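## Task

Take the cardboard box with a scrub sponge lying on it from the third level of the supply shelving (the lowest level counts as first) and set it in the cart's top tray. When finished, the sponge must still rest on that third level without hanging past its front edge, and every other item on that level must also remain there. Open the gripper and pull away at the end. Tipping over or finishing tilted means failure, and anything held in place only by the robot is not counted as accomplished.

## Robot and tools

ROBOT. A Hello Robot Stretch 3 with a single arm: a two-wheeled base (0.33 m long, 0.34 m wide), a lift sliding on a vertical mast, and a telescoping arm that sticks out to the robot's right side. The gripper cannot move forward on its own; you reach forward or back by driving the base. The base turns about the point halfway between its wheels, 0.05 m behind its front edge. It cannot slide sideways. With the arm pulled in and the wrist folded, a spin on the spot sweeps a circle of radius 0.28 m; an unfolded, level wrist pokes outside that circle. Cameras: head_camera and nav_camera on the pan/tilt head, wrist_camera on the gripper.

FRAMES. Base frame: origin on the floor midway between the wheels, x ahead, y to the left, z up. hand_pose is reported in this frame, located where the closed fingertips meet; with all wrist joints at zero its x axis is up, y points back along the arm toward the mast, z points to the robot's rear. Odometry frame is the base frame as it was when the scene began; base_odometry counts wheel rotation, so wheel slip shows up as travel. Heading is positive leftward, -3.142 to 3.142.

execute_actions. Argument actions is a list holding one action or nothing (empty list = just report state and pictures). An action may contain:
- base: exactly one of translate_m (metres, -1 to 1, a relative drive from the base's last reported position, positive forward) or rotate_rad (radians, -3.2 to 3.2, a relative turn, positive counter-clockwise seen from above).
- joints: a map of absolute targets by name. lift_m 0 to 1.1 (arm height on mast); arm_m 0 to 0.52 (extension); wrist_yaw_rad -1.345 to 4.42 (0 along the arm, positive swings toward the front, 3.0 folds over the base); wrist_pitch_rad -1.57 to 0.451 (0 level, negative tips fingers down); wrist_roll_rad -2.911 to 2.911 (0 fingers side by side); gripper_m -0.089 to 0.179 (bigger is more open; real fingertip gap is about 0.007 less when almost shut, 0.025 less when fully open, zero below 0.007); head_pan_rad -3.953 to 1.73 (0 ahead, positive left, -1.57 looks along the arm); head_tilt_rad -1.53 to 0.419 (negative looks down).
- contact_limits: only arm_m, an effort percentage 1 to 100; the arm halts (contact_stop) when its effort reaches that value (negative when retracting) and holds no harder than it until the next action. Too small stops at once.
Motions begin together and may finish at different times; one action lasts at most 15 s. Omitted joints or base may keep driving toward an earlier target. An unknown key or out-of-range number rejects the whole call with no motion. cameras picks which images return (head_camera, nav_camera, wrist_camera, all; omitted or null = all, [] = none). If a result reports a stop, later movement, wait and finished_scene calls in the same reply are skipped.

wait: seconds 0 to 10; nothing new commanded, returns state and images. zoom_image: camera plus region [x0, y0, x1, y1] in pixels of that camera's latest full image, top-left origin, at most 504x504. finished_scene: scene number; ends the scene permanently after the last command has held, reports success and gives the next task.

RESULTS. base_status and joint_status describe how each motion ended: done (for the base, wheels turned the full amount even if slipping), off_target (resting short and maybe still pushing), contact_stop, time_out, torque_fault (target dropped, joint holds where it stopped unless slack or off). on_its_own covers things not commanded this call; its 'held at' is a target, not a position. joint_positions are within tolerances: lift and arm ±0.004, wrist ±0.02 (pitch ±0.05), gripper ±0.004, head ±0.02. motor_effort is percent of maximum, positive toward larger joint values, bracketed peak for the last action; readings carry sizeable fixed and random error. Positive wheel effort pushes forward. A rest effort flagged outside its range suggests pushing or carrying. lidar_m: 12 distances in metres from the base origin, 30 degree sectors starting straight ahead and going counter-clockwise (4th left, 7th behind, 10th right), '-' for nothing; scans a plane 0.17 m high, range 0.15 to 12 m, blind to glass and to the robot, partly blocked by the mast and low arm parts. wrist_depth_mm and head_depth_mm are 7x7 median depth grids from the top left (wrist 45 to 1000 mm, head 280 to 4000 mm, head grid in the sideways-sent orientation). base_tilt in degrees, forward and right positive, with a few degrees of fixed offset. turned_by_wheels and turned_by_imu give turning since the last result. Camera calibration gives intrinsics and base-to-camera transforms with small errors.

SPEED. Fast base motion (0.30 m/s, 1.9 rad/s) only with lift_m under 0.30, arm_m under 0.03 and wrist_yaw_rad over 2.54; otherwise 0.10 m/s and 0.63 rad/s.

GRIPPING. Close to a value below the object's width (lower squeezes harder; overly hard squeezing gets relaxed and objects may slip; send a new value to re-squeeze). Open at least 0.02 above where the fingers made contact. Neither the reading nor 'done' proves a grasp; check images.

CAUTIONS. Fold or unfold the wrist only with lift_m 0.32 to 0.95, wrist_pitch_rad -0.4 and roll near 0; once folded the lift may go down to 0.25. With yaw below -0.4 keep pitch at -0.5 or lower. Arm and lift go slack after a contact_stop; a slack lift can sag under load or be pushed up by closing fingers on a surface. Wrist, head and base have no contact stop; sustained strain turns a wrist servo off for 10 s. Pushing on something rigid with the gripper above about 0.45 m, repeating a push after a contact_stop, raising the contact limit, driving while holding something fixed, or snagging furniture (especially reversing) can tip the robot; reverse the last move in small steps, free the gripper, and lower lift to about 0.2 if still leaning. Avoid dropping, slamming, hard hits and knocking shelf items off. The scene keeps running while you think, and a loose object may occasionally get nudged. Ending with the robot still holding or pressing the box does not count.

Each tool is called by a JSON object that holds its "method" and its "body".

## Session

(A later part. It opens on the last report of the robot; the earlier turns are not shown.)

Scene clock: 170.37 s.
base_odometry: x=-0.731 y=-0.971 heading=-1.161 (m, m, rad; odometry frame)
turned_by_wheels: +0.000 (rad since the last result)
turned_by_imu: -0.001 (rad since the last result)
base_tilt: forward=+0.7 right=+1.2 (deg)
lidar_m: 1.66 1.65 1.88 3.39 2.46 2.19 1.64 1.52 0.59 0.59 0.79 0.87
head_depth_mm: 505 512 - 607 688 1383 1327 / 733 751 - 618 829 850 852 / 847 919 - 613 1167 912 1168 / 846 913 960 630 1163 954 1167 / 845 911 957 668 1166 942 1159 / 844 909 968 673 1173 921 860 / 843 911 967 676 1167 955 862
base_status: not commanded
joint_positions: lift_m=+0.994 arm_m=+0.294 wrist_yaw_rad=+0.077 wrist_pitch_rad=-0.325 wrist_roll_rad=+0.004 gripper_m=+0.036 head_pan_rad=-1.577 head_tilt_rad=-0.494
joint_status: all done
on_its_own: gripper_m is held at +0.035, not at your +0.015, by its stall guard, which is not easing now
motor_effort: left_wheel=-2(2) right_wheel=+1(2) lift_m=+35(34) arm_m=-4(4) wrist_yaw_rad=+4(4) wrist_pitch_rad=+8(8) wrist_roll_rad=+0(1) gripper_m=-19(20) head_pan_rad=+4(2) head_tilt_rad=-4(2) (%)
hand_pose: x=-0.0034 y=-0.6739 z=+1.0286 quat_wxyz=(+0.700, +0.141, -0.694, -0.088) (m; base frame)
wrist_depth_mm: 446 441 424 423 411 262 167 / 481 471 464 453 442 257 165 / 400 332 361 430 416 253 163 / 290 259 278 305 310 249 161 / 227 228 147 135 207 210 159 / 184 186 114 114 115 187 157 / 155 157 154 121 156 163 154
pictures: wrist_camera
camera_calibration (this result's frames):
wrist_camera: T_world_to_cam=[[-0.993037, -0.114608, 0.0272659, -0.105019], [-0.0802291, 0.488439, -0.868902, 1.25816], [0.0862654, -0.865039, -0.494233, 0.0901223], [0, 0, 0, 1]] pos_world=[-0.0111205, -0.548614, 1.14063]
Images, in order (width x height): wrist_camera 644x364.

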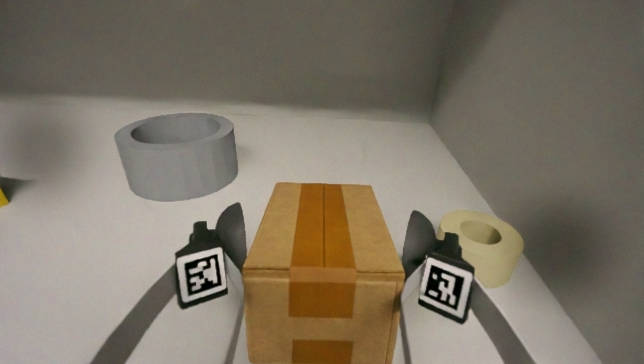

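{"method": "execute_actions", "body": {"actions": [{"joints":{"lift_m":0.976}}], "cameras": []}}

{"method": "execute_actions", "body": {"actions": [{"joints":{"gripper_m":0.105}}], "cameras": []}}

{"method": "execute_actions", "body": {"actions": [{"joints":{"lift_m":1.1}}], "cameras": []}}

{"method": "execute_actions", "body": {"actions": [{"base":{"translate_m":0.006},"joints":{"arm_m":0.375,"wrist_pitch_rad":-0.6}}], "cameras": ["wrist_camera"]}}

{"method": "execute_actions", "body": {"actions": [{"joints":{"wrist_pitch_rad":-0.83}}], "cameras": ["wrist_camera","head_camera"]}}

Scene clock: 188.07 s.
base_odometry: x=-0.731 y=-0.971 heading=-1.161 (m, m, rad; odometry frame)
turned_by_wheels: +0.000 (rad since the last result)
turned_by_imu: -0.001 (rad since the last result)
base_tilt: forward=+0.7 right=+1.2 (deg)
lidar_m: 1.66 1.65 1.88 3.38 2.45 2.19 1.63 1.52 0.59 0.59 0.78 0.87
head_depth_mm: 506 515 525 607 686 1380 1325 / 734 754 - 610 829 851 855 / 846 916 - - 1159 910 1169 / 847 916 969 630 1156 954 1174 / 844 915 958 667 1170 943 1155 / 843 915 967 672 1172 922 859 / 842 911 967 677 1168 956 859
base_status: not commanded
joint_positions: lift_m=+0.977 arm_m=+0.294 wrist_yaw_rad=+0.077 wrist_pitch_rad=-0.318 wrist_roll_rad=+0.004 gripper_m=+0.036 head_pan_rad=-1.577 head_tilt_rad=-0.494
joint_status: all done
on_its_own: gripper_m is held at +0.035, not at your +0.015, by its stall guard, which is not easing now
motor_effort: left_wheel=-2(2) right_wheel=+1(1) lift_m=+12(31) arm_m=-3(3) wrist_yaw_rad=+3(4) wrist_pitch_rad=+6(8) wrist_roll_rad=+1(1) gripper_m=-20(21) head_pan_rad=+3(3) head_tilt_rad=-2(2) (%)
hand_pose: x=-0.0033 y=-0.6746 z=+1.0123 quat_wxyz=(+0.701, +0.139, -0.695, -0.086) (m; base frame)
wrist_depth_mm: 449 434 432 424 412 263 167 / 473 471 461 446 436 260 166 / 365 261 316 396 396 255 163 / 260 248 262 168 279 230 161 / 201 204 138 130 191 184 159 / 164 165 114 114 115 175 157 / 139 140 137 126 139 144 142
pictures: none
No camera images: the call's "cameras" was empty. Leave "cameras" out to get every camera's image.

Scene clock: 189.27 s.
base_odometry: x=-0.731 y=-0.971 heading=-1.161 (m, m, rad; odometry frame)
turned_by_wheels: +0.000 (rad since the last result)
turned_by_imu: +0.000 (rad since the last result)
base_tilt: forward=+0.7 right=+1.2 (deg)
lidar_m: 1.66 1.66 1.88 3.38 2.45 2.18 1.64 1.52 0.59 0.59 0.79 0.87
head_depth_mm: 506 515 525 606 687 1376 1323 / 734 753 - 610 830 852 854 / 849 918 - - 1162 915 1164 / 846 914 967 630 1163 955 1171 / 844 917 962 667 1170 940 1162 / 841 913 967 673 1174 923 857 / 842 913 965 675 1165 960 862
base_status: not commanded
joint_positions: lift_m=+0.977 arm_m=+0.294 wrist_yaw_rad=+0.077 wrist_pitch_rad=-0.318 wrist_roll_rad=+0.004 gripper_m=+0.105 head_pan_rad=-1.577 head_tilt_rad=-0.494
joint_status: all done
motor_effort: left_wheel=-2(2) right_wheel=+1(1) lift_m=+11(11) arm_m=-3(3) wrist_yaw_rad=+4(4) wrist_pitch_rad=+6(6) wrist_roll_rad=+0(0) gripper_m=+0(82) head_pan_rad=+4(2) head_tilt_rad=-3(2) (%)
hand_pose: x=-0.0033 y=-0.6746 z=+1.0123 quat_wxyz=(+0.701, +0.139, -0.695, -0.086) (m; base frame)
wrist_depth_mm: 439 436 420 414 416 262 168 / 478 476 460 455 435 258 165 / 367 259 313 388 400 254 163 / 262 251 262 169 277 231 161 / 202 203 205 129 193 188 160 / 164 171 118 114 115 173 158 / 141 140 137 126 140 145 142
pictures: none
No camera images: the call's "cameras" was empty. Leave "cameras" out to get every camera's image.

Scene clock: 191.20 s.
base_odometry: x=-0.731 y=-0.971 heading=-1.161 (m, m, rad; odometry frame)
turned_by_wheels: +0.000 (rad since the last result)
turned_by_imu: +0.000 (rad since the last result)
base_tilt: forward=+0.7 right=+1.2 (deg)
lidar_m: 1.66 1.65 1.87 3.39 2.46 2.19 1.63 1.52 0.59 0.59 0.78 0.88
head_depth_mm: 534 508 552 606 687 1372 1322 / - - 777 652 831 851 853 / 830 - 886 649 1163 913 1167 / 846 925 957 648 1155 953 1168 / 845 915 960 667 1169 942 1159 / 844 912 969 673 1173 921 858 / 845 912 965 675 1168 957 863
base_status: not commanded
joint_positions: lift_m=+1.098 arm_m=+0.294 wrist_yaw_rad=+0.077 wrist_pitch_rad=-0.318 wrist_roll_rad=+0.004 gripper_m=+0.105 head_pan_rad=-1.577 head_tilt_rad=-0.494
joint_status: all done
joint sent to its limit — the command would take lift_m past its upper limit, so that joint was sent only as far as its limit.
motor_effort: left_wheel=-2(2) right_wheel=+1(1) lift_m=+34(35) arm_m=-3(3) wrist_yaw_rad=+3(4) wrist_pitch_rad=+6(6) wrist_roll_rad=+1(0) gripper_m=+1(1) head_pan_rad=+3(4) head_tilt_rad=-4(3) (%)
hand_pose: x=-0.0033 y=-0.6746 z=+1.1337 quat_wxyz=(+0.701, +0.139, -0.695, -0.086) (m; base frame)
wrist_depth_mm: 444 434 431 418 411 265 167 / 482 476 465 455 440 259 165 / 521 502 495 501 463 255 164 / 495 498 509 515 473 249 161 / 387 375 373 397 403 242 159 / 303 331 313 325 325 211 157 / 267 270 272 220 264 247 155
pictures: none
No camera images: the call's "cameras" was empty. Leave "cameras" out to get every camera's image.

Scene clock: 193.00 s.
base_odometry: x=-0.729 y=-0.977 heading=-1.161 (m, m, rad; odometry frame)
turned_by_wheels: +0.000 (rad since the last result)
turned_by_imu: +0.000 (rad since the last result)
base_tilt: forward=+0.7 right=+1.2 (deg)
lidar_m: 1.65 1.65 1.87 3.38 2.46 2.19 1.64 1.52 0.59 0.61 0.79 0.87
head_depth_mm: - 533 550 598 673 1357 1284 / 721 714 803 653 857 870 852 / 829 - 888 649 1163 914 1176 / 845 917 959 648 1161 951 1172 / 843 912 959 667 1169 939 1158 / 845 912 968 672 1172 922 858 / 843 907 967 675 1170 953 860
base_status: done
joint_positions: lift_m=+1.098 arm_m=+0.375 wrist_yaw_rad=+0.077 wrist_pitch_rad=-0.612 wrist_roll_rad=+0.004 gripper_m=+0.105 head_pan_rad=-1.577 head_tilt_rad=-0.494
joint_status: all done
motor_effort: left_wheel=-2(3) right_wheel=+1(5) lift_m=+34(34) arm_m=+4(6) wrist_yaw_rad=+4(4) wrist_pitch_rad=+4(5) wrist_roll_rad=+0(1) gripper_m=+0(1) head_pan_rad=+3(3) head_tilt_rad=-3(4) (%)
hand_pose: x=-0.0065 y=-0.7148 z=+1.0696 quat_wxyz=(+0.681, +0.239, -0.667, -0.188) (m; base frame)
wrist_depth_mm: 396 388 379 371 362 266 170 / 431 427 419 415 408 263 168 / 357 346 363 372 372 257 165 / 301 255 289 306 310 253 164 / 257 255 265 266 267 244 161 / 229 234 226 179 233 213 160 / 203 203 206 159 203 196 157
pictures: wrist_camera
camera_calibration (this result's frames):
wrist_camera: T_world_to_cam=[[-0.992586, -0.120557, 0.0154528, -0.105494], [-0.097534, 0.714189, -0.693124, 1.28678], [0.0725244, -0.689492, -0.720653, 0.442908], [0, 0, 0, 1]] pos_world=[-0.011329, -0.62634, 1.21271]
Images, in order (width x height): wrist_camera 644x364.

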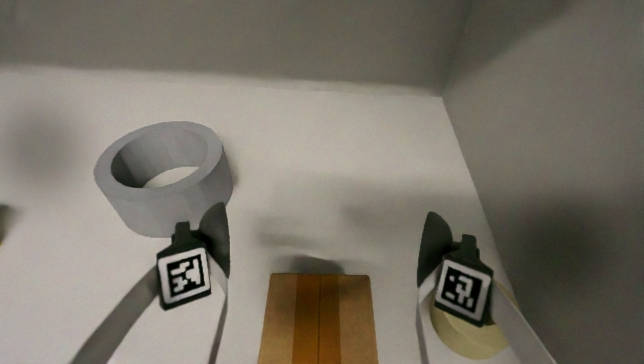

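Scene clock: 193.90 s.
base_odometry: x=-0.729 y=-0.977 heading=-1.161 (m, m, rad; odometry frame)
turned_by_wheels: +0.000 (rad since the last result)
turned_by_imu: +0.000 (rad since the last result)
base_tilt: forward=+0.7 right=+1.2 (deg)
lidar_m: 1.65 1.65 1.87 3.39 2.46 2.19 1.64 1.52 0.59 0.61 0.79 0.87
head_depth_mm: - 532 551 598 676 1348 1292 / 722 715 804 653 860 868 852 / 829 - 947 645 1160 915 1166 / 845 912 965 639 1162 957 1170 / 844 913 957 668 1168 935 1157 / 844 914 967 672 1172 925 859 / 840 908 966 674 1171 953 862
base_status: not commanded
joint_positions: lift_m=+1.098 arm_m=+0.375 wrist_yaw_rad=+0.077 wrist_pitch_rad=-0.839 wrist_roll_rad=+0.004 gripper_m=+0.105 head_pan_rad=-1.577 head_tilt_rad=-0.494
joint_status: all done
motor_effort: left_wheel=-2(2) right_wheel=+2(1) lift_m=+34(34) arm_m=+5(5) wrist_yaw_rad=+3(4) wrist_pitch_rad=+3(5) wrist_roll_rad=+0(1) gripper_m=+0(0) head_pan_rad=+3(4) head_tilt_rad=-4(3) (%)
hand_pose: x=-0.0098 y=-0.6724 z=+1.0300 quat_wxyz=(+0.655, +0.312, -0.635, -0.264) (m; base frame)
wrist_depth_mm: 330 264 331 333 333 263 169 / 281 234 278 291 294 258 167 / 255 245 249 259 257 247 165 / 230 230 231 172 231 208 162 / 208 209 210 157 206 197 159 / 189 194 188 143 189 192 158 / 176 175 174 138 174 178 155
pictures: head_camera (sideways: a quarter turn clockwise sets it upright), wrist_camera
camera_calibration (this result's frames):
head_camera: T_world_to_cam=[[0.0102592, 0.455217, -0.890321, 1.17946], [0.999626, 0.0178902, 0.0206659, -0.0305807], [0.0253355, -0.890201, -0.454863, 0.550857], [0, 0, 0, 1]] pos_world=[0.0045127, -0.0459894, 1.30129]
wrist_camera: T_world_to_cam=[[-0.992427, -0.122722, 0.00527103, -0.0940244], [-0.107955, 0.850929, -0.514068, 1.13616], [0.0586022, -0.510744, -0.857733, 0.704994], [0, 0, 0, 1]] pos_world=[-0.0119726, -0.618259, 1.18926]
Images, in order (width x height): head_camera 896x504, wrist_camera 644x364.

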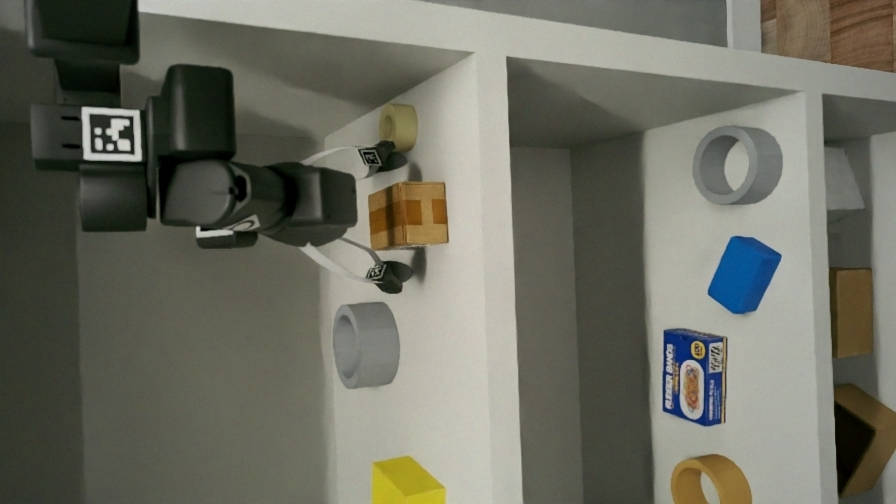

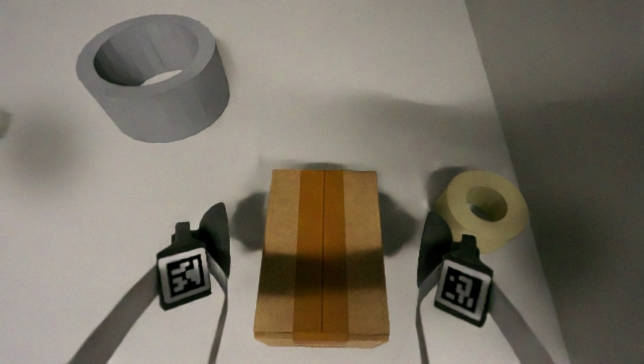

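{"method": "execute_actions", "body": {"actions": [{"joints":{"gripper_m":0.088,"lift_m":1.08}}], "cameras": ["wrist_camera"]}}

{"method": "execute_actions", "body": {"actions": [{"joints":{"gripper_m":0.02}}], "cameras": ["wrist_camera"]}}

{"method": "execute_actions", "body": {"actions": [{"joints":{"lift_m":1.097}}], "cameras": ["wrist_camera","head_camera"]}}

Scene clock: 202.20 s.
base_odometry: x=-0.729 y=-0.977 heading=-1.161 (m, m, rad; odometry frame)
turned_by_wheels: +0.000 (rad since the last result)
turned_by_imu: -0.001 (rad since the last result)
base_tilt: forward=+0.7 right=+1.2 (deg)
lidar_m: 1.65 1.65 1.87 3.38 2.47 2.20 1.64 1.52 0.59 0.61 0.79 0.87
head_depth_mm: 522 535 552 599 674 1358 1294 / 750 - 802 653 855 869 851 / 838 - 950 641 1163 916 1168 / 845 913 972 638 1160 954 1166 / 844 914 957 668 1166 937 1160 / 844 912 967 672 1168 923 857 / 842 911 964 675 1167 953 864
base_status: not commanded
joint_positions: lift_m=+1.081 arm_m=+0.375 wrist_yaw_rad=+0.077 wrist_pitch_rad=-0.840 wrist_roll_rad=+0.004 gripper_m=+0.088 head_pan_rad=-1.577 head_tilt_rad=-0.494
joint_status: all done
motor_effort: left_wheel=-2(2) right_wheel=+1(1) lift_m=+12(29) arm_m=+5(6) wrist_yaw_rad=+3(3) wrist_pitch_rad=+3(3) wrist_roll_rad=+1(1) gripper_m=+0(66) head_pan_rad=+3(4) head_tilt_rad=-4(3) (%)
hand_pose: x=-0.0098 y=-0.6722 z=+1.0125 quat_wxyz=(+0.655, +0.312, -0.635, -0.264) (m; base frame)
wrist_depth_mm: 299 246 296 304 304 266 169 / 256 204 250 264 265 253 166 / 232 228 233 235 235 231 165 / 208 209 210 152 208 191 161 / 190 191 166 138 187 186 159 / 173 174 129 126 129 176 157 / 160 160 159 123 159 161 156
pictures: wrist_camera
camera_calibration (this result's frames):
wrist_camera: T_world_to_cam=[[-0.992427, -0.122725, 0.00523241, -0.0938877], [-0.107987, 0.851359, -0.513349, 1.12658], [0.0585463, -0.510026, -0.858164, 0.690994], [0, 0, 0, 1]] pos_world=[-0.0119757, -0.61822, 1.17181]
Images, in order (width x height): wrist_camera 644x364.

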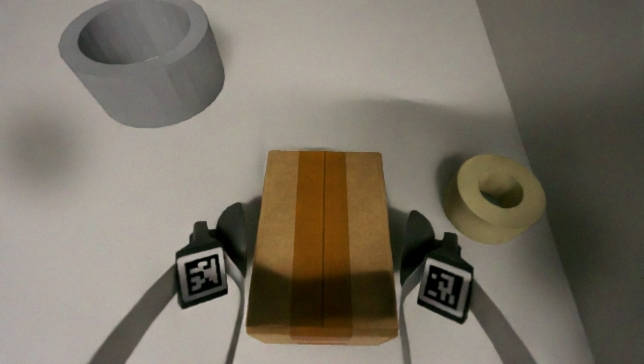

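Scene clock: 203.37 s.
base_odometry: x=-0.729 y=-0.977 heading=-1.161 (m, m, rad; odometry frame)
turned_by_wheels: +0.000 (rad since the last result)
turned_by_imu: +0.000 (rad since the last result)
base_tilt: forward=+0.8 right=+1.2 (deg)
lidar_m: 1.66 1.65 1.87 3.39 2.46 2.20 1.64 1.52 0.59 0.61 0.78 0.87
head_depth_mm: 522 536 552 598 675 1350 1286 / 751 - 801 653 859 867 853 / 840 - 951 640 1163 914 1169 / 847 913 965 638 1159 953 1171 / 843 912 953 668 1168 938 1160 / 842 912 968 672 1174 924 859 / 841 907 964 676 1167 953 861
base_status: not commanded
joint_positions: lift_m=+1.081 arm_m=+0.375 wrist_yaw_rad=+0.077 wrist_pitch_rad=-0.840 wrist_roll_rad=+0.004 gripper_m=+0.021 head_pan_rad=-1.577 head_tilt_rad=-0.494
joint_status: all done
motor_effort: left_wheel=-2(2) right_wheel=+1(1) lift_m=+12(12) arm_m=+4(5) wrist_yaw_rad=+4(4) wrist_pitch_rad=+3(3) wrist_roll_rad=+1(1) gripper_m=-20(95) head_pan_rad=+4(3) head_tilt_rad=-2(2) (%)
hand_pose: x=-0.0098 y=-0.6723 z=+1.0125 quat_wxyz=(+0.655, +0.312, -0.635, -0.264) (m; base frame)
wrist_depth_mm: 294 245 294 301 305 266 169 / 256 204 250 265 265 252 166 / 235 227 234 234 237 229 165 / 210 210 210 152 207 190 162 / 189 191 188 138 165 185 160 / 173 174 169 127 129 176 158 / 160 161 158 121 159 161 156
pictures: wrist_camera
camera_calibration (this result's frames):
wrist_camera: T_world_to_cam=[[-0.992427, -0.122727, 0.00523509, -0.0938918], [-0.10799, 0.851358, -0.513349, 1.12658], [0.0585448, -0.510026, -0.858164, 0.690993], [0, 0, 0, 1]] pos_world=[-0.0119756, -0.618221, 1.17181]
Images, in order (width x height): wrist_camera 644x364.

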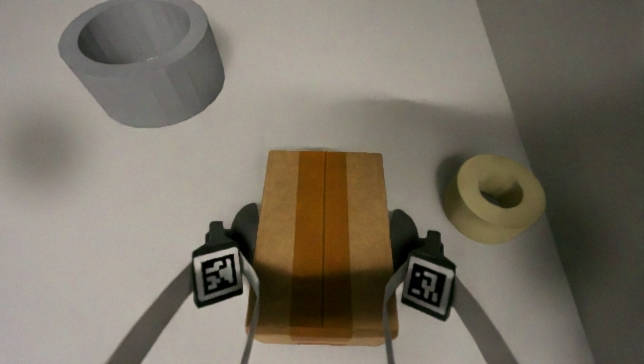

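Scene clock: 204.23 s.
base_odometry: x=-0.729 y=-0.977 heading=-1.161 (m, m, rad; odometry frame)
turned_by_wheels: +0.000 (rad since the last result)
turned_by_imu: +0.000 (rad since the last result)
base_tilt: forward=+0.7 right=+1.3 (deg)
lidar_m: 1.66 1.65 1.87 3.39 2.46 2.19 1.64 1.51 0.59 0.61 0.79 0.87
head_depth_mm: 520 533 551 598 675 1348 1293 / 721 715 802 653 857 867 854 / 831 - 952 632 1159 914 1167 / 844 907 960 632 1160 952 1170 / 844 910 957 667 1170 938 1163 / 842 912 967 673 1172 925 860 / 840 909 965 676 1165 952 864
base_status: not commanded
joint_positions: lift_m=+1.096 arm_m=+0.375 wrist_yaw_rad=+0.077 wrist_pitch_rad=-0.845 wrist_roll_rad=+0.004 gripper_m=+0.021 head_pan_rad=-1.577 head_tilt_rad=-0.494
joint_status: all done
motor_effort: left_wheel=-2(2) right_wheel=+1(1) lift_m=+35(37) arm_m=+5(5) wrist_yaw_rad=+4(4) wrist_pitch_rad=+5(5) wrist_roll_rad=+1(1) gripper_m=-19(20) head_pan_rad=+3(2) head_tilt_rad=-3(3) (%)
hand_pose: x=-0.0099 y=-0.6711 z=+1.0274 quat_wxyz=(+0.654, +0.314, -0.634, -0.266) (m; base frame)
wrist_depth_mm: 323 258 326 323 326 265 169 / 275 233 271 286 288 260 167 / 250 241 250 253 252 243 164 / 227 225 227 152 224 204 162 / 206 206 204 138 167 199 160 / 187 188 182 127 129 191 157 / 174 175 171 121 173 176 156
pictures: head_camera (sideways: a quarter turn clockwise sets it upright), wrist_camera
camera_calibration (this result's frames):
head_camera: T_world_to_cam=[[0.0102592, 0.455217, -0.890321, 1.17946], [0.999626, 0.0178903, 0.0206659, -0.0305807], [0.0253356, -0.890201, -0.454863, 0.550857], [0, 0, 0, 1]] pos_world=[0.00451271, -0.0459894, 1.30129]
wrist_camera: T_world_to_cam=[[-0.992425, -0.122753, 0.00497704, -0.0936697], [-0.108206, 0.854195, -0.508569, 1.13027], [0.0581772, -0.505255, -0.861007, 0.710557], [0, 0, 0, 1]] pos_world=[-0.0119963, -0.617956, 1.18708]
Images, in order (width x height): head_camera 896x504, wrist_camera 644x364.

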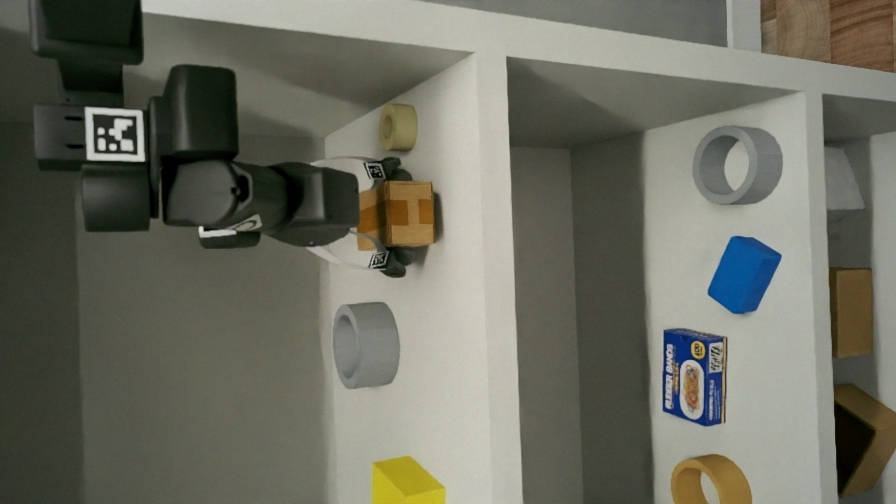

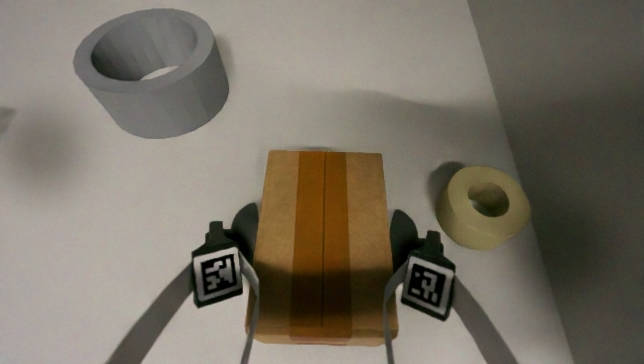

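{"method": "execute_actions", "body": {"actions": [{"joints":{"arm_m":0.0}}], "cameras": ["wrist_camera"]}}

{"method": "execute_actions", "body": {"actions": [{"base":{"rotate_rad":-0.95},"joints":{"head_tilt_rad":-0.8}}], "cameras": []}}

{"method": "execute_actions", "body": {"actions": [{"base":{"translate_m":-1.0},"joints":{"lift_m":0.95}}], "cameras": ["wrist_camera"]}}

{"method": "execute_actions", "body": {"actions": [{"base":{"translate_m":-1.0}}], "cameras": ["nav_camera","wrist_camera"]}}

Scene clock: 218.13 s.
base_odometry: x=-0.729 y=-0.977 heading=-1.161 (m, m, rad; odometry frame)
turned_by_wheels: +0.000 (rad since the last result)
turned_by_imu: -0.001 (rad since the last result)
base_tilt: forward=+0.8 right=+1.2 (deg)
lidar_m: 1.65 1.65 1.86 3.39 2.46 2.20 1.64 1.52 0.59 0.61 0.79 0.87
head_depth_mm: - - - - - - - / - - - - - - - / 826 - - - - - 1164 / 846 917 972 664 1178 321 1173 / 847 917 960 667 1168 917 1153 / 844 912 966 673 1172 922 856 / 839 911 967 676 1167 955 863
base_status: not commanded
joint_positions: lift_m=+1.096 arm_m=+0.000 wrist_yaw_rad=+0.078 wrist_pitch_rad=-0.846 wrist_roll_rad=+0.004 gripper_m=+0.021 head_pan_rad=-1.577 head_tilt_rad=-0.494
joint_status: all done
motor_effort: left_wheel=-2(2) right_wheel=+1(1) lift_m=+35(34) arm_m=-4(2) wrist_yaw_rad=+3(4) wrist_pitch_rad=+5(5) wrist_roll_rad=+0(1) gripper_m=-20(21) head_pan_rad=+4(3) head_tilt_rad=-2(3) (%)
hand_pose: x=-0.0098 y=-0.2968 z=+1.0273 quat_wxyz=(+0.654, +0.315, -0.634, -0.266) (m; base frame)
wrist_depth_mm: 361 359 350 348 337 331 767 / 743 948 924 937 636 865 901 / 731 836 819 845 622 - - / 783 767 774 151 679 - - / - - - 138 - - - / - - - 126 129 - - / - - - 122 - - -
pictures: wrist_camera
camera_calibration (this result's frames):
wrist_camera: T_world_to_cam=[[-0.992324, -0.123568, 0.00494092, -0.0478189], [-0.108935, 0.854504, -0.507893, 0.809906], [0.0585375, -0.504533, -0.861406, 0.90018], [0, 0, 0, 1]] pos_world=[-0.0119187, -0.243806, 1.187]
Images, in order (width x height): wrist_camera 644x364.

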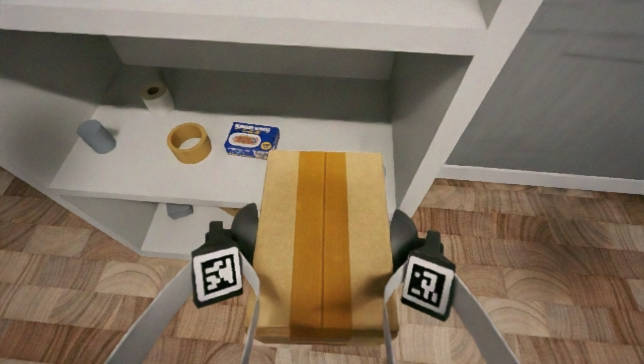

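Scene clock: 220.60 s.
base_odometry: x=-0.729 y=-0.977 heading=-2.111 (m, m, rad; odometry frame)
turned_by_wheels: -0.950 (rad since the last result)
turned_by_imu: -0.961 (rad since the last result)
base_tilt: forward=+0.7 right=+1.2 (deg)
lidar_m: 0.89 0.87 1.65 1.65 2.52 3.38 2.40 2.15 1.64 1.39 0.59 0.76
head_depth_mm: - - - - 1442 1305 1148 / - - - - 1445 1308 1145 / 1749 - - - 1461 1309 1151 / 1575 - 2000 323 1491 1316 1156 / 1397 1549 1743 1781 1531 1313 1159 / 1253 1370 1510 1676 1534 1325 1163 / 1134 1225 1340 1472 1515 1181 1134
base_status: done
joint_positions: lift_m=+1.096 arm_m=+0.000 wrist_yaw_rad=+0.078 wrist_pitch_rad=-0.846 wrist_roll_rad=+0.004 gripper_m=+0.021 head_pan_rad=-1.577 head_tilt_rad=-0.790
joint_status: all done
motor_effort: left_wheel=+2(5) right_wheel=-2(4) lift_m=+34(35) arm_m=-3(4) wrist_yaw_rad=+2(3) wrist_pitch_rad=+5(5) wrist_roll_rad=+1(0) gripper_m=-20(19) head_pan_rad=+3(3) head_tilt_rad=-5(29) (%)
hand_pose: x=-0.0098 y=-0.2968 z=+1.0273 quat_wxyz=(+0.654, +0.315, -0.634, -0.266) (m; base frame)
wrist_depth_mm: 698 878 - - - - - / 768 943 - - - - - / 436 - - - - - - / 738 - - 152 - - - / 664 683 - 137 - - - / 616 - - 126 129 - - / 908 - - 121 - - -
pictures: none
No camera images: the call's "cameras" was empty. Leave "cameras" out to get every camera's image.

Scene clock: 231.60 s.
base_odometry: x=-0.215 y=-0.119 heading=-2.110 (m, m, rad; odometry frame)
turned_by_wheels: +0.000 (rad since the last result)
turned_by_imu: -0.008 (rad since the last result)
base_tilt: forward=+0.7 right=+1.3 (deg)
lidar_m: 1.72 2.26 1.90 2.33 2.62 2.57 1.53 1.43 1.55 1.25 1.92 1.44
head_depth_mm: 1385 1540 1720 - - - 1110 / 1460 1636 1822 1904 - - 1113 / 1548 1722 1569 1732 - - 1114 / 1649 1805 1571 1726 1482 1294 1152 / 1766 2004 1726 1832 1530 1317 1159 / 1891 2214 2274 1833 1551 1324 1165 / 2002 2215 2290 1846 1547 1329 1168
base_status: done
joint_positions: lift_m=+0.951 arm_m=+0.000 wrist_yaw_rad=+0.078 wrist_pitch_rad=-0.846 wrist_roll_rad=+0.004 gripper_m=+0.021 head_pan_rad=-1.577 head_tilt_rad=-0.790
joint_status: all done
motor_effort: left_wheel=+2(2) right_wheel=-2(5) lift_m=+13(30) arm_m=-4(3) wrist_yaw_rad=+3(3) wrist_pitch_rad=+5(5) wrist_roll_rad=+1(1) gripper_m=-20(19) head_pan_rad=+2(3) head_tilt_rad=-5(5) (%)
hand_pose: x=-0.0098 y=-0.2968 z=+0.8815 quat_wxyz=(+0.654, +0.315, -0.634, -0.266) (m; base frame)
wrist_depth_mm: - - - - - - - / - - - - - - - / - - - - - - - / - - - 152 - - - / - - - 138 - - - / - - 961 126 128 - - / 920 895 891 121 891 911 940
pictures: wrist_camera
camera_calibration (this result's frames):
wrist_camera: T_world_to_cam=[[-0.992324, -0.123564, 0.00493631, -0.0470917], [-0.108929, 0.854507, -0.507889, 0.735814], [0.0585385, -0.504529, -0.861408, 0.774543], [0, 0, 0, 1]] pos_world=[-0.0119192, -0.243798, 1.04114]
Images, in order (width x height): wrist_camera 644x364.

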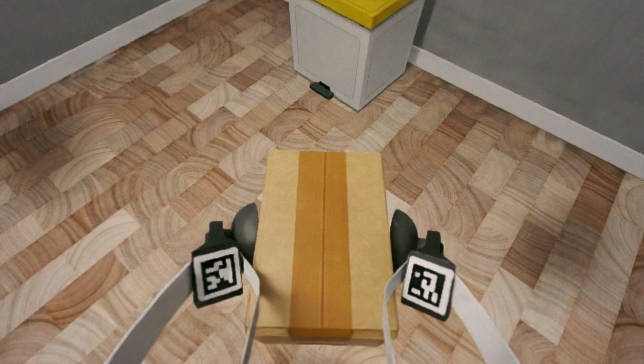

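Scene clock: 242.60 s.
base_odometry: x=+0.299 y=+0.739 heading=-2.110 (m, m, rad; odometry frame)
turned_by_wheels: +0.000 (rad since the last result)
turned_by_imu: -0.008 (rad since the last result)
base_tilt: forward=+0.7 right=+1.2 (deg)
lidar_m: 2.41 2.51 2.48 2.58 1.77 1.74 1.32 0.61 0.59 1.05 1.50 2.71
head_depth_mm: 881 980 1096 - - - 1110 / 929 1040 1185 1335 - - 1116 / 983 1116 1280 1450 - - 1115 / 1050 1193 1384 1619 1480 1287 1156 / 1122 1286 1517 1730 1531 1325 1157 / 1197 1394 1667 1828 1540 1332 1168 / 1299 1519 1855 1840 1542 1338 1168
base_status: done
joint_positions: lift_m=+0.951 arm_m=+0.000 wrist_yaw_rad=+0.078 wrist_pitch_rad=-0.846 wrist_roll_rad=+0.004 gripper_m=+0.021 head_pan_rad=-1.577 head_tilt_rad=-0.790
joint_status: not commanded
motor_effort: left_wheel=+2(4) right_wheel=-2(5) lift_m=+13(13) arm_m=-4(3) wrist_yaw_rad=+2(2) wrist_pitch_rad=+5(5) wrist_roll_rad=+0(1) gripper_m=-21(20) head_pan_rad=+3(3) head_tilt_rad=-5(5) (%)
hand_pose: x=-0.0098 y=-0.2968 z=+0.8815 quat_wxyz=(+0.654, +0.315, -0.634, -0.266) (m; base frame)
wrist_depth_mm: - - - - 832 709 593 / - - - - 940 782 655 / - - - - - 889 700 / - - - 152 - 969 446 / - - - 138 - 898 658 / - - 971 126 129 867 618 / 928 933 903 121 922 826 818
pictures: nav_camera (sideways: a quarter turn counterclockwise sets it upright), wrist_camera
camera_calibration (this result's frames):
nav_camera: T_world_to_cam=[[0.0150449, -0.71872, 0.695137, -0.865742], [-0.999166, 0.0155893, 0.0377432, 0.0127971], [-0.0379635, -0.695125, -0.717886, 0.895575], [0, 0, 0, 1]] pos_world=[0.0598106, 0.000110405, 1.24425]
wrist_camera: T_world_to_cam=[[-0.992324, -0.123564, 0.0049363, -0.0470917], [-0.108929, 0.854507, -0.507889, 0.735814], [0.0585386, -0.504529, -0.861408, 0.774543], [0, 0, 0, 1]] pos_world=[-0.0119192, -0.243798, 1.04114]
Images, in order (width x height): nav_camera 672x504, wrist_camera 644x364.

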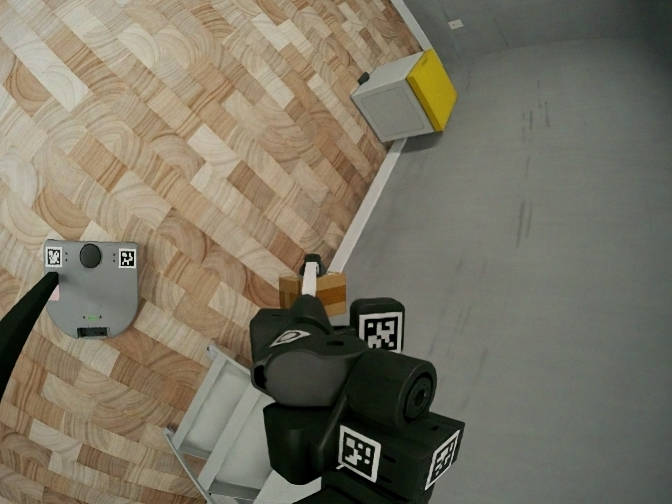

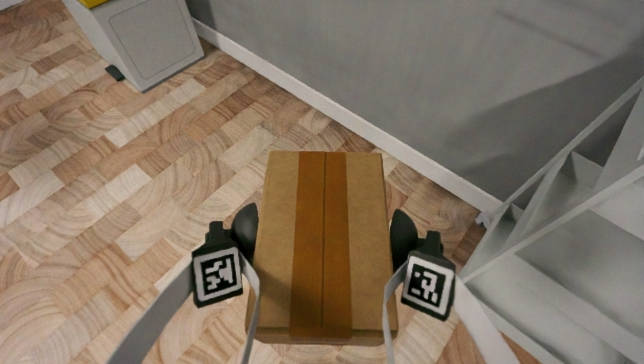

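{"method": "execute_actions", "body": {"actions": [{"base":{"translate_m":-0.17}}], "cameras": []}}

{"method": "execute_actions", "body": {"actions": [{"base":{"rotate_rad":-0.6}}]}}

Scene clock: 248.63 s.
base_odometry: x=+0.386 y=+0.885 heading=-2.110 (m, m, rad; odometry frame)
turned_by_wheels: +0.000 (rad since the last result)
turned_by_imu: -0.002 (rad since the last result)
base_tilt: forward=+0.7 right=+1.2 (deg)
lidar_m: 2.58 2.60 2.57 2.14 1.63 1.61 1.19 0.51 0.50 0.95 1.36 2.85
head_depth_mm: 796 887 995 - - - 1111 / 839 939 1075 1202 - - 1111 / 891 1006 1155 1306 - - 1119 / 949 1076 1253 1456 1479 1288 1155 / 1010 1161 1361 1653 1544 1322 1165 / 1088 1264 1507 1743 1542 1325 1164 / 1174 1373 1680 1838 1548 1334 1168
base_status: done
joint_positions: lift_m=+0.951 arm_m=+0.000 wrist_yaw_rad=+0.078 wrist_pitch_rad=-0.846 wrist_roll_rad=+0.004 gripper_m=+0.021 head_pan_rad=-1.577 head_tilt_rad=-0.790
joint_status: not commanded
motor_effort: left_wheel=+2(2) right_wheel=-2(4) lift_m=+13(13) arm_m=-4(4) wrist_yaw_rad=+3(2) wrist_pitch_rad=+5(5) wrist_roll_rad=+1(1) gripper_m=-21(21) head_pan_rad=+2(4) head_tilt_rad=-5(6) (%)
hand_pose: x=-0.0098 y=-0.2968 z=+0.8815 quat_wxyz=(+0.654, +0.315, -0.634, -0.266) (m; base frame)
wrist_depth_mm: - - - 935 760 618 509 / - - - - 855 676 524 / - - - - 962 516 495 / - - - 151 - 425 453 / - - - 138 311 659 384 / - - 971 126 129 623 615 / 918 901 907 121 928 771 578
pictures: none
No camera images: the call's "cameras" was empty. Leave "cameras" out to get every camera's image.

Scene clock: 250.53 s.
base_odometry: x=+0.386 y=+0.885 heading=-2.710 (m, m, rad; odometry frame)
turned_by_wheels: -0.600 (rad since the last result)
turned_by_imu: -0.607 (rad since the last result)
base_tilt: forward=+0.7 right=+1.2 (deg)
lidar_m: 1.67 2.59 2.65 2.58 2.63 1.66 1.61 1.29 0.52 0.50 0.94 1.25
head_depth_mm: 780 888 983 - - - 1111 / 778 884 980 924 - - 1112 / 779 885 978 920 - - 1115 / 777 883 976 910 717 1157 1153 / 776 880 993 941 965 1272 1161 / 775 876 1015 1200 1443 1322 1165 / 773 877 1011 1198 1446 1328 1169
base_status: done
joint_positions: lift_m=+0.951 arm_m=+0.000 wrist_yaw_rad=+0.078 wrist_pitch_rad=-0.846 wrist_roll_rad=+0.004 gripper_m=+0.021 head_pan_rad=-1.577 head_tilt_rad=-0.790
joint_status: not commanded
motor_effort: left_wheel=+2(6) right_wheel=-2(5) lift_m=+13(13) arm_m=-4(3) wrist_yaw_rad=+3(2) wrist_pitch_rad=+5(5) wrist_roll_rad=+1(1) gripper_m=-20(20) head_pan_rad=+2(4) head_tilt_rad=-5(5) (%)
hand_pose: x=-0.0098 y=-0.2968 z=+0.8815 quat_wxyz=(+0.654, +0.315, -0.634, -0.266) (m; base frame)
wrist_depth_mm: 771 737 721 603 604 586 629 / 906 889 807 550 563 540 747 / - - 926 483 479 491 824 / - - - 152 725 439 - / - - - 138 389 - - / - - 956 127 128 - - / 924 919 899 121 905 920 913
pictures: head_camera (sideways: a quarter turn clockwise sets it upright), nav_camera (sideways: a quarter turn counterclockwise sets it upright), wrist_camera
camera_calibration (this result's frames):
head_camera: T_world_to_cam=[[0.0116618, 0.694929, -0.718983, 0.956075], [0.999583, 0.0109007, 0.0267491, -0.0384908], [0.0264262, -0.718995, -0.694512, 0.862624], [0, 0, 0, 1]] pos_world=[0.00452941, -0.0437626, 1.28753]
nav_camera: T_world_to_cam=[[0.0150445, -0.718845, 0.695008, -0.865574], [-0.999166, 0.0155821, 0.0377449, 0.0127949], [-0.0379624, -0.694996, -0.718011, 0.895737], [0, 0, 0, 1]] pos_world=[0.0598107, 0.000120769, 1.24425]
wrist_camera: T_world_to_cam=[[-0.992325, -0.123561, 0.0049335, -0.0470884], [-0.108925, 0.854508, -0.507889, 0.735815], [0.0585394, -0.504528, -0.861408, 0.774543], [0, 0, 0, 1]] pos_world=[-0.0119194, -0.243799, 1.04114]
Images, in order (width x height): head_camera 896x504, nav_camera 672x504, wrist_camera 644x364.

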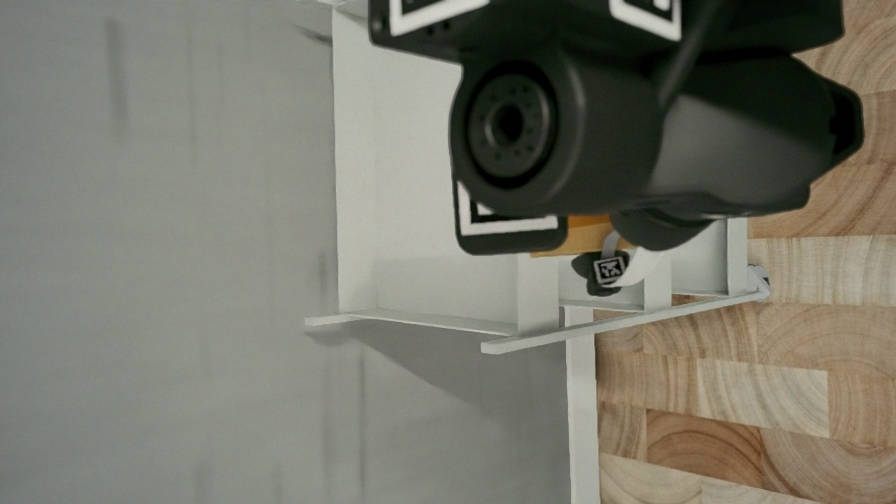

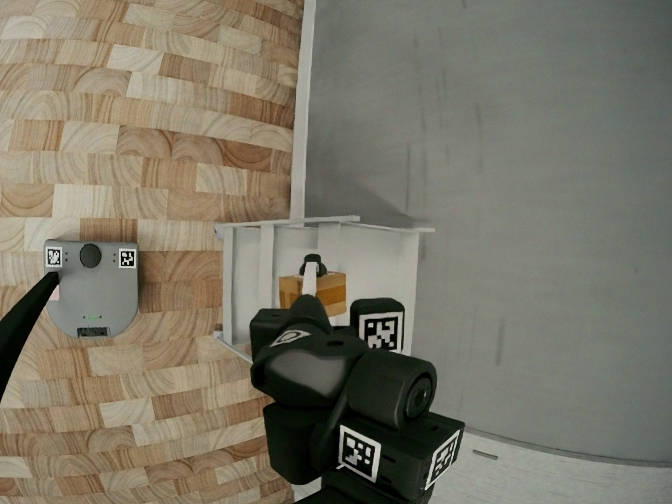

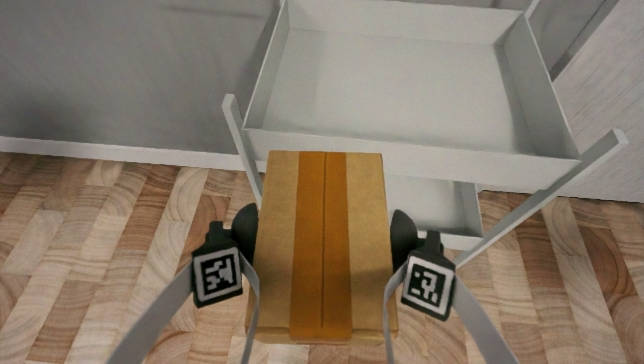

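{"method": "execute_actions", "body": {"actions": [{"base":{"translate_m":-0.1},"joints":{"arm_m":0.37,"lift_m":0.89}}], "cameras": ["wrist_camera"]}}

{"method": "execute_actions", "body": {"actions": [{"joints":{"lift_m":0.775}}], "cameras": ["wrist_camera","head_camera"]}}

Scene clock: 261.50 s.
base_odometry: x=+0.477 y=+0.927 heading=-2.710 (m, m, rad; odometry frame)
turned_by_wheels: +0.000 (rad since the last result)
turned_by_imu: -0.002 (rad since the last result)
base_tilt: forward=+0.7 right=+1.2 (deg)
lidar_m: 1.76 2.68 2.66 2.58 2.17 1.56 1.51 1.30 0.52 0.50 0.52 1.26
head_depth_mm: 782 856 - 850 1404 1303 1143 / 782 - 980 875 1000 1132 1149 / 779 - 985 876 1009 1150 1157 / 780 877 977 884 988 1158 1158 / 778 881 991 889 992 1138 1158 / 777 879 993 874 798 1276 1162 / 775 880 1015 1199 1451 1332 1170
base_status: done
joint_positions: lift_m=+0.891 arm_m=+0.370 wrist_yaw_rad=+0.078 wrist_pitch_rad=-0.846 wrist_roll_rad=+0.004 gripper_m=+0.021 head_pan_rad=-1.577 head_tilt_rad=-0.790
joint_status: all done
motor_effort: left_wheel=+2(3) right_wheel=-2(5) lift_m=+13(12) arm_m=+4(4) wrist_yaw_rad=+2(3) wrist_pitch_rad=+5(5) wrist_roll_rad=+1(1) gripper_m=-20(20) head_pan_rad=+4(3) head_tilt_rad=-6(6) (%)
hand_pose: x=-0.0098 y=-0.6658 z=+0.8214 quat_wxyz=(+0.654, +0.315, -0.634, -0.266) (m; base frame)
wrist_depth_mm: 341 333 320 315 306 298 289 / 407 383 379 368 354 348 336 / 508 358 365 352 396 399 395 / 666 351 369 152 359 349 474 / 828 327 330 138 235 325 603 / 281 307 294 127 129 304 802 / 273 283 279 121 281 279 863
pictures: wrist_camera
camera_calibration (this result's frames):
wrist_camera: T_world_to_cam=[[-0.992325, -0.123562, 0.00491158, -0.0923775], [-0.108944, 0.854749, -0.507479, 1.02044], [0.0585072, -0.504119, -0.86165, 0.537089], [0, 0, 0, 1]] pos_world=[-0.0119213, -0.612881, 0.98109]
Images, in order (width x height): wrist_camera 644x364.

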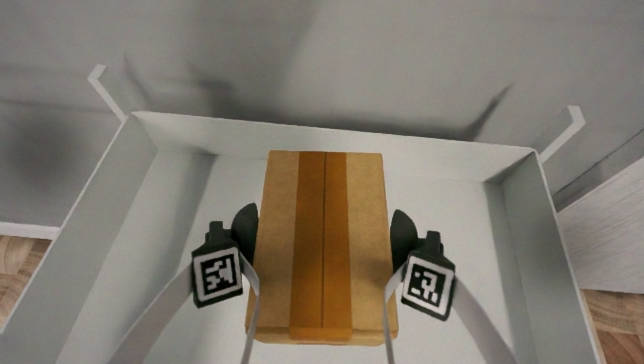

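Scene clock: 263.37 s.
base_odometry: x=+0.477 y=+0.927 heading=-2.710 (m, m, rad; odometry frame)
turned_by_wheels: +0.000 (rad since the last result)
turned_by_imu: +0.000 (rad since the last result)
base_tilt: forward=+0.7 right=+1.2 (deg)
lidar_m: 1.77 2.68 2.65 2.57 2.17 1.55 1.51 1.30 0.52 0.50 0.52 1.25
head_depth_mm: 783 887 1025 1163 - 1260 1146 / 783 887 - 853 1000 1135 1153 / 779 885 - 846 1002 1157 1154 / 780 884 976 858 988 1153 1150 / 777 882 992 888 989 1143 1162 / 777 880 996 873 799 1273 1160 / 777 876 1015 1200 1446 1330 1167
base_status: not commanded
joint_positions: lift_m=+0.776 arm_m=+0.370 wrist_yaw_rad=+0.078 wrist_pitch_rad=-0.846 wrist_roll_rad=+0.004 gripper_m=+0.021 head_pan_rad=-1.577 head_tilt_rad=-0.790
joint_status: all done
motor_effort: left_wheel=+2(2) right_wheel=-2(1) lift_m=+13(12) arm_m=+5(5) wrist_yaw_rad=+3(2) wrist_pitch_rad=+5(5) wrist_roll_rad=+1(1) gripper_m=-20(19) head_pan_rad=+4(3) head_tilt_rad=-6(6) (%)
hand_pose: x=-0.0098 y=-0.6658 z=+0.7064 quat_wxyz=(+0.654, +0.315, -0.634, -0.266) (m; base frame)
wrist_depth_mm: 242 252 247 243 287 289 280 / 248 281 279 265 255 246 227 / 248 263 262 263 261 263 237 / 233 234 235 152 235 240 228 / 212 213 211 138 176 215 212 / 195 196 189 126 129 198 198 / 180 180 179 121 179 183 183
pictures: head_camera (sideways: a quarter turn clockwise sets it upright), wrist_camera
camera_calibration (this result's frames):
head_camera: T_world_to_cam=[[0.0116605, 0.694997, -0.718918, 0.95599], [0.999583, 0.0109006, 0.0267507, -0.0384929], [0.0264283, -0.71893, -0.69458, 0.862712], [0, 0, 0, 1]] pos_world=[0.00452952, -0.0437613, 1.28753]
wrist_camera: T_world_to_cam=[[-0.992325, -0.123562, 0.00491169, -0.0918136], [-0.108944, 0.85475, -0.507478, 0.962089], [0.058507, -0.504118, -0.861651, 0.437997], [0, 0, 0, 1]] pos_world=[-0.0119213, -0.612888, 0.86609]
Images, in order (width x height): head_camera 896x504, wrist_camera 644x364.

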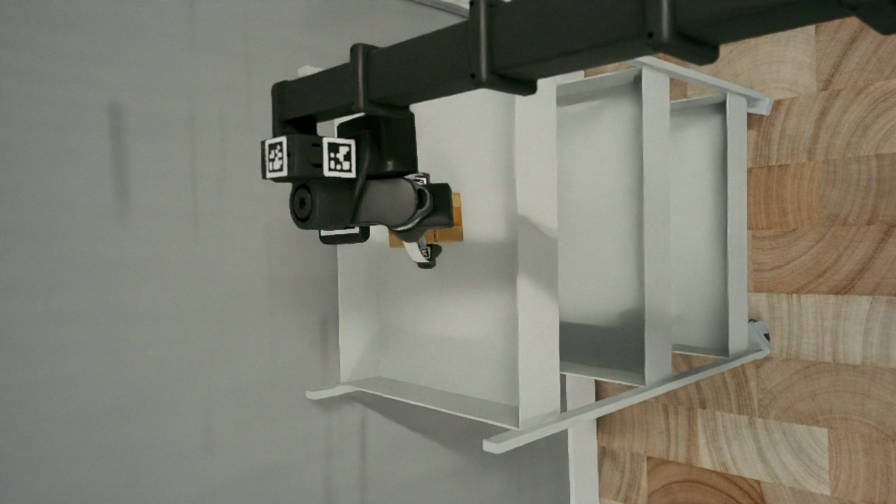

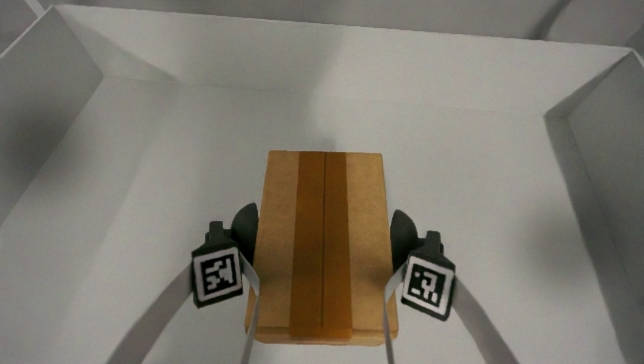

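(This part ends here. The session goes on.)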